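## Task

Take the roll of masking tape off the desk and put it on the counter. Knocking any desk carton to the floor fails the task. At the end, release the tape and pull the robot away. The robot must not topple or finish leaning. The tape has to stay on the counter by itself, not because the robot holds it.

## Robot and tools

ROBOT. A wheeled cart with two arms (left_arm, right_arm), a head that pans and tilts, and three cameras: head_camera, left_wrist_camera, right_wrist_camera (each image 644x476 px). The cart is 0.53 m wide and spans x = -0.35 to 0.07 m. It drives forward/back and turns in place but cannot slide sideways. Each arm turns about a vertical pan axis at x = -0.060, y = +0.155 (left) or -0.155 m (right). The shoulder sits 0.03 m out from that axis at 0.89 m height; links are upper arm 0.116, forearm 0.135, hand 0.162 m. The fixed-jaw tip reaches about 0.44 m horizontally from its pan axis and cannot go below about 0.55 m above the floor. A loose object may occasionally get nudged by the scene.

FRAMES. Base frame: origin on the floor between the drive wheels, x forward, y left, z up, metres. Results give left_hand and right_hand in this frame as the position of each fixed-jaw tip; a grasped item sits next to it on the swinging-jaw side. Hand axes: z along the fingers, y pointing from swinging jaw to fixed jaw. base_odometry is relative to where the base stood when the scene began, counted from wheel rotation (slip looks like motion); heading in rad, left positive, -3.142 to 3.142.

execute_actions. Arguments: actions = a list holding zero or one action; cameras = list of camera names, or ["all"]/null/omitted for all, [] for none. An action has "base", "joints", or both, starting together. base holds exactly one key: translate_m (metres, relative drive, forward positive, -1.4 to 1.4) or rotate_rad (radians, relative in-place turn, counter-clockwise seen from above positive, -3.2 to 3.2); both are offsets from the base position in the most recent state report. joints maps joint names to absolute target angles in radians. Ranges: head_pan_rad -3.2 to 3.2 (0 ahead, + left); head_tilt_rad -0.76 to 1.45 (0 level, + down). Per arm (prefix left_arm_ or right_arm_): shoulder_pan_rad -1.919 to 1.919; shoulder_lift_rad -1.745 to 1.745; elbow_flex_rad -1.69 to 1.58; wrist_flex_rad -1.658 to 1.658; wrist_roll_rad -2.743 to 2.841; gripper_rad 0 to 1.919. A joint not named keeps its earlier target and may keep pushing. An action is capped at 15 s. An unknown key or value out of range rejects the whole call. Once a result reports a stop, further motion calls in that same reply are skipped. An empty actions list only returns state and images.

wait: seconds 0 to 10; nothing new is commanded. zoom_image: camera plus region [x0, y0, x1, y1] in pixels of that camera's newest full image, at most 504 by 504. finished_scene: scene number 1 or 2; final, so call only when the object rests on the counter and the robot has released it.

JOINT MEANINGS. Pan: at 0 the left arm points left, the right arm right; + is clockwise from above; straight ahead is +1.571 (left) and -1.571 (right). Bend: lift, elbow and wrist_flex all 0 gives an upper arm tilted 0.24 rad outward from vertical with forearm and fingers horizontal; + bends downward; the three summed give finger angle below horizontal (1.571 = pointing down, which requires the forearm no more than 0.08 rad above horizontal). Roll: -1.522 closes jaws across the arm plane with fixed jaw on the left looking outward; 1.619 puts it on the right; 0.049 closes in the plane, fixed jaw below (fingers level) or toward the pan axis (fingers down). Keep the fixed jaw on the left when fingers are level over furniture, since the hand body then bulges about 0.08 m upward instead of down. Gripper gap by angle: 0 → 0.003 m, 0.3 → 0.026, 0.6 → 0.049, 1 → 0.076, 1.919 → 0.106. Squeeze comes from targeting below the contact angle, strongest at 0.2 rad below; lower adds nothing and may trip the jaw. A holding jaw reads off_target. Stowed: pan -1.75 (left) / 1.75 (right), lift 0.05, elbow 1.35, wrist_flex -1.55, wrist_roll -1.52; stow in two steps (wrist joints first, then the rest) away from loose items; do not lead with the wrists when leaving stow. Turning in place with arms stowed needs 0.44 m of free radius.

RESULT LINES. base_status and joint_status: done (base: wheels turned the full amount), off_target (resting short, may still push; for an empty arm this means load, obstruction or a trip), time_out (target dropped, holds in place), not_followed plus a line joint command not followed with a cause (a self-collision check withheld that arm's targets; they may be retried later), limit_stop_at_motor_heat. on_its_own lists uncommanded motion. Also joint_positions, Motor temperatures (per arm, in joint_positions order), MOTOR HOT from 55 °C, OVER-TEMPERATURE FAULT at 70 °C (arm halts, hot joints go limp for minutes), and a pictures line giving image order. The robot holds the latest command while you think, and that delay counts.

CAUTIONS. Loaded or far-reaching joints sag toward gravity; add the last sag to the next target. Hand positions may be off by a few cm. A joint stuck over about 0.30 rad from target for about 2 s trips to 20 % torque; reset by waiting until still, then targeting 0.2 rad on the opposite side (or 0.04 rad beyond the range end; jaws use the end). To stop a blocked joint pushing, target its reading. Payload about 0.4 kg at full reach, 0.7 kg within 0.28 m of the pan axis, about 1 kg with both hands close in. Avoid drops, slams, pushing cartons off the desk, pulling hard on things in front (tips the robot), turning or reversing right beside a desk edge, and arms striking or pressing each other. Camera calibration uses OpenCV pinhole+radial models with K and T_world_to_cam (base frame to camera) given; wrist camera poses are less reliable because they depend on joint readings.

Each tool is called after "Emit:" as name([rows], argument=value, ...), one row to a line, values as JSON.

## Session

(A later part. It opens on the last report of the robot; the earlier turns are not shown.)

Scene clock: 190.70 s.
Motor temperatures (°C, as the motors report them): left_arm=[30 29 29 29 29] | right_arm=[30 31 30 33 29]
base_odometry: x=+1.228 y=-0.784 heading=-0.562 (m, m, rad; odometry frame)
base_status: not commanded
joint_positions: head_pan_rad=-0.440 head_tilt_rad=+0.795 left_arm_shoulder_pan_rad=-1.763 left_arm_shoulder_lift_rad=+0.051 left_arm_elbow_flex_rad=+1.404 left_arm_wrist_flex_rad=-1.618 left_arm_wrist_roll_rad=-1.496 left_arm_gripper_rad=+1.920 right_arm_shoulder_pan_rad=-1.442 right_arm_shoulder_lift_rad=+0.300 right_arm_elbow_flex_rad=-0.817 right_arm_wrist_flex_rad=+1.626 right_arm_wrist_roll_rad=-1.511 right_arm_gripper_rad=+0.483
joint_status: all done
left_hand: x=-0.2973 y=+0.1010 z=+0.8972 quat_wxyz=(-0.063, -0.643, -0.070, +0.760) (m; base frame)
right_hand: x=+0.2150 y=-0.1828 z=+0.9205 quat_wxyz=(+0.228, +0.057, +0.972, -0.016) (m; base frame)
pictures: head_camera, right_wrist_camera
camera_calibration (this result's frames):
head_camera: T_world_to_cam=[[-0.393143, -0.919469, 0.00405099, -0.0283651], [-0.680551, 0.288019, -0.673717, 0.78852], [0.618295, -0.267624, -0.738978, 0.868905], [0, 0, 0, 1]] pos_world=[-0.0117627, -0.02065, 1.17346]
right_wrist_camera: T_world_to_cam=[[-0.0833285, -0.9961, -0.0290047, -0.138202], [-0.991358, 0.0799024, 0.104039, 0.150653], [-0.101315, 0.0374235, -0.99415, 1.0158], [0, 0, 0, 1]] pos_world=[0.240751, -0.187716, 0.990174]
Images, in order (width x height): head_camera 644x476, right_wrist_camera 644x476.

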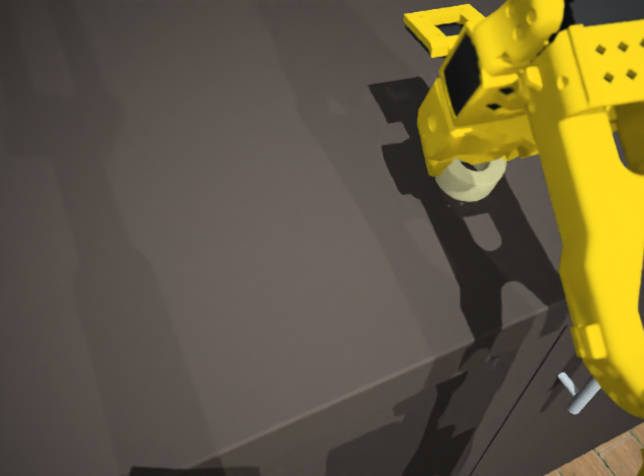

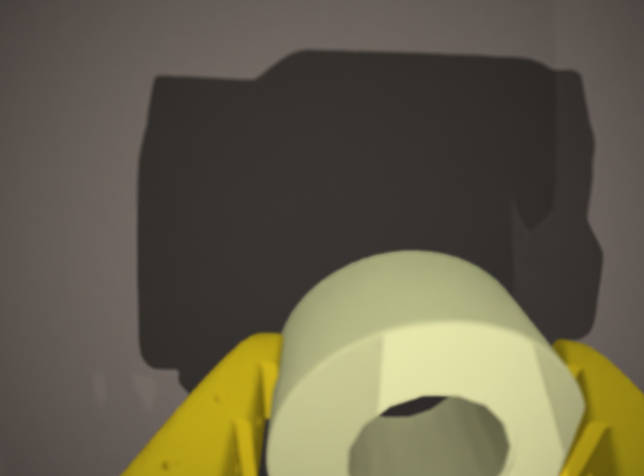

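Contact made. Release, lift off and back away.

Emit:
execute_actions([
  {"joints":{"right_arm_shoulder_lift_rad":0.30,"right_arm_gripper_rad":0.9}},
], cameras=[])

Emit:
execute_actions([
  {"joints":{"right_arm_shoulder_lift_rad":-0.15}},
], cameras=["head_camera"])

Emit:
execute_actions([
  {"base":{"translate_m":-0.4},"joints":{"head_pan_rad":-0.25,"head_tilt_rad":0.45}},
], cameras=["head_camera"])

Scene clock: 198.73 s.
Motor temperatures (°C, as the motors report them): left_arm=[30 29 29 29 29] | right_arm=[30 31 30 33 29]
base_odometry: x=+1.228 y=-0.784 heading=-0.562 (m, m, rad; odometry frame)
base_status: not commanded
joint_positions: head_pan_rad=-0.440 head_tilt_rad=+0.795 left_arm_shoulder_pan_rad=-1.763 left_arm_shoulder_lift_rad=+0.051 left_arm_elbow_flex_rad=+1.404 left_arm_wrist_flex_rad=-1.618 left_arm_wrist_roll_rad=-1.496 left_arm_gripper_rad=+1.920 right_arm_shoulder_pan_rad=-1.444 right_arm_shoulder_lift_rad=+0.314 right_arm_elbow_flex_rad=-0.817 right_arm_wrist_flex_rad=+1.626 right_arm_wrist_roll_rad=-1.511 right_arm_gripper_rad=+0.891
joint_status: all done
left_hand: x=-0.2973 y=+0.1010 z=+0.8972 quat_wxyz=(-0.063, -0.643, -0.070, +0.760) (m; base frame)
right_hand: x=+0.2154 y=-0.1825 z=+0.9171 quat_wxyz=(+0.221, +0.057, +0.973, -0.015) (m; base frame)
pictures: none
No camera images: the call's "cameras" was empty. Leave "cameras" out to get every camera's image.

Scene clock: 199.80 s.
Motor temperatures (°C, as the motors report them): left_arm=[30 29 29 29 29] | right_arm=[30 31 30 33 29]
base_odometry: x=+1.228 y=-0.784 heading=-0.562 (m, m, rad; odometry frame)
base_status: not commanded
joint_positions: head_pan_rad=-0.440 head_tilt_rad=+0.795 left_arm_shoulder_pan_rad=-1.763 left_arm_shoulder_lift_rad=+0.051 left_arm_elbow_flex_rad=+1.404 left_arm_wrist_flex_rad=-1.618 left_arm_wrist_roll_rad=-1.496 left_arm_gripper_rad=+1.920 right_arm_shoulder_pan_rad=-1.444 right_arm_shoulder_lift_rad=-0.120 right_arm_elbow_flex_rad=-0.817 right_arm_wrist_flex_rad=+1.626 right_arm_wrist_roll_rad=-1.511 right_arm_gripper_rad=+0.893
joint_status: all done
left_hand: x=-0.2973 y=+0.1010 z=+0.8972 quat_wxyz=(-0.063, -0.643, -0.070, +0.760) (m; base frame)
right_hand: x=+0.1831 y=-0.1783 z=+1.0185 quat_wxyz=(+0.426, +0.052, +0.903, -0.030) (m; base frame)
pictures: head_camera
camera_calibration (this result's frames):
head_camera: T_world_to_cam=[[-0.393143, -0.919468, 0.00405099, -0.0283652], [-0.680551, 0.288019, -0.673717, 0.78852], [0.618295, -0.267624, -0.738978, 0.868905], [0, 0, 0, 1]] pos_world=[-0.0117627, -0.0206501, 1.17346]
Images, in order (width x height): head_camera 644x476.

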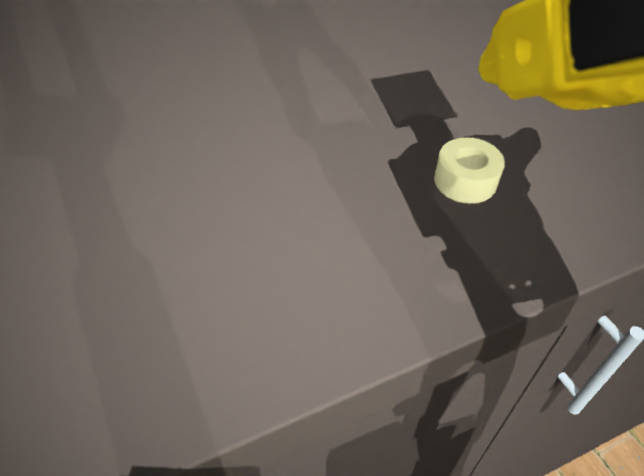

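Scene clock: 202.73 s.
Motor temperatures (°C, as the motors report them): left_arm=[30 29 29 29 29] | right_arm=[30 31 30 33 29]
base_odometry: x=+0.889 y=-0.570 heading=-0.562 (m, m, rad; odometry frame)
base_status: done
joint_positions: head_pan_rad=-0.260 head_tilt_rad=+0.463 left_arm_shoulder_pan_rad=-1.763 left_arm_shoulder_lift_rad=+0.051 left_arm_elbow_flex_rad=+1.404 left_arm_wrist_flex_rad=-1.618 left_arm_wrist_roll_rad=-1.496 left_arm_gripper_rad=+1.920 right_arm_shoulder_pan_rad=-1.444 right_arm_shoulder_lift_rad=-0.123 right_arm_elbow_flex_rad=-0.817 right_arm_wrist_flex_rad=+1.628 right_arm_wrist_roll_rad=-1.511 right_arm_gripper_rad=+0.893
joint_status: all done
left_hand: x=-0.2973 y=+0.1010 z=+0.8972 quat_wxyz=(-0.063, -0.643, -0.070, +0.760) (m; base frame)
right_hand: x=+0.1826 y=-0.1783 z=+1.0190 quat_wxyz=(+0.426, +0.052, +0.903, -0.030) (m; base frame)
pictures: head_camera
camera_calibration (this result's frames):
head_camera: T_world_to_cam=[[-0.225161, -0.974197, 0.0155777, -0.0337372], [-0.470452, 0.0947042, -0.877329, 1.03275], [0.853216, -0.204869, -0.479637, 0.581444], [0, 0, 0, 1]] pos_world=[-0.0178334, -0.0115531, 1.18547]
Images, in order (width x height): head_camera 644x476.

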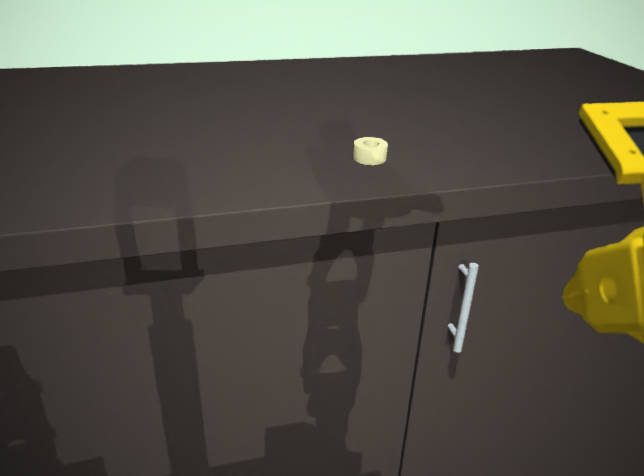

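Emit:
finished_scene(scene=1)

The scene is finished: the task was done.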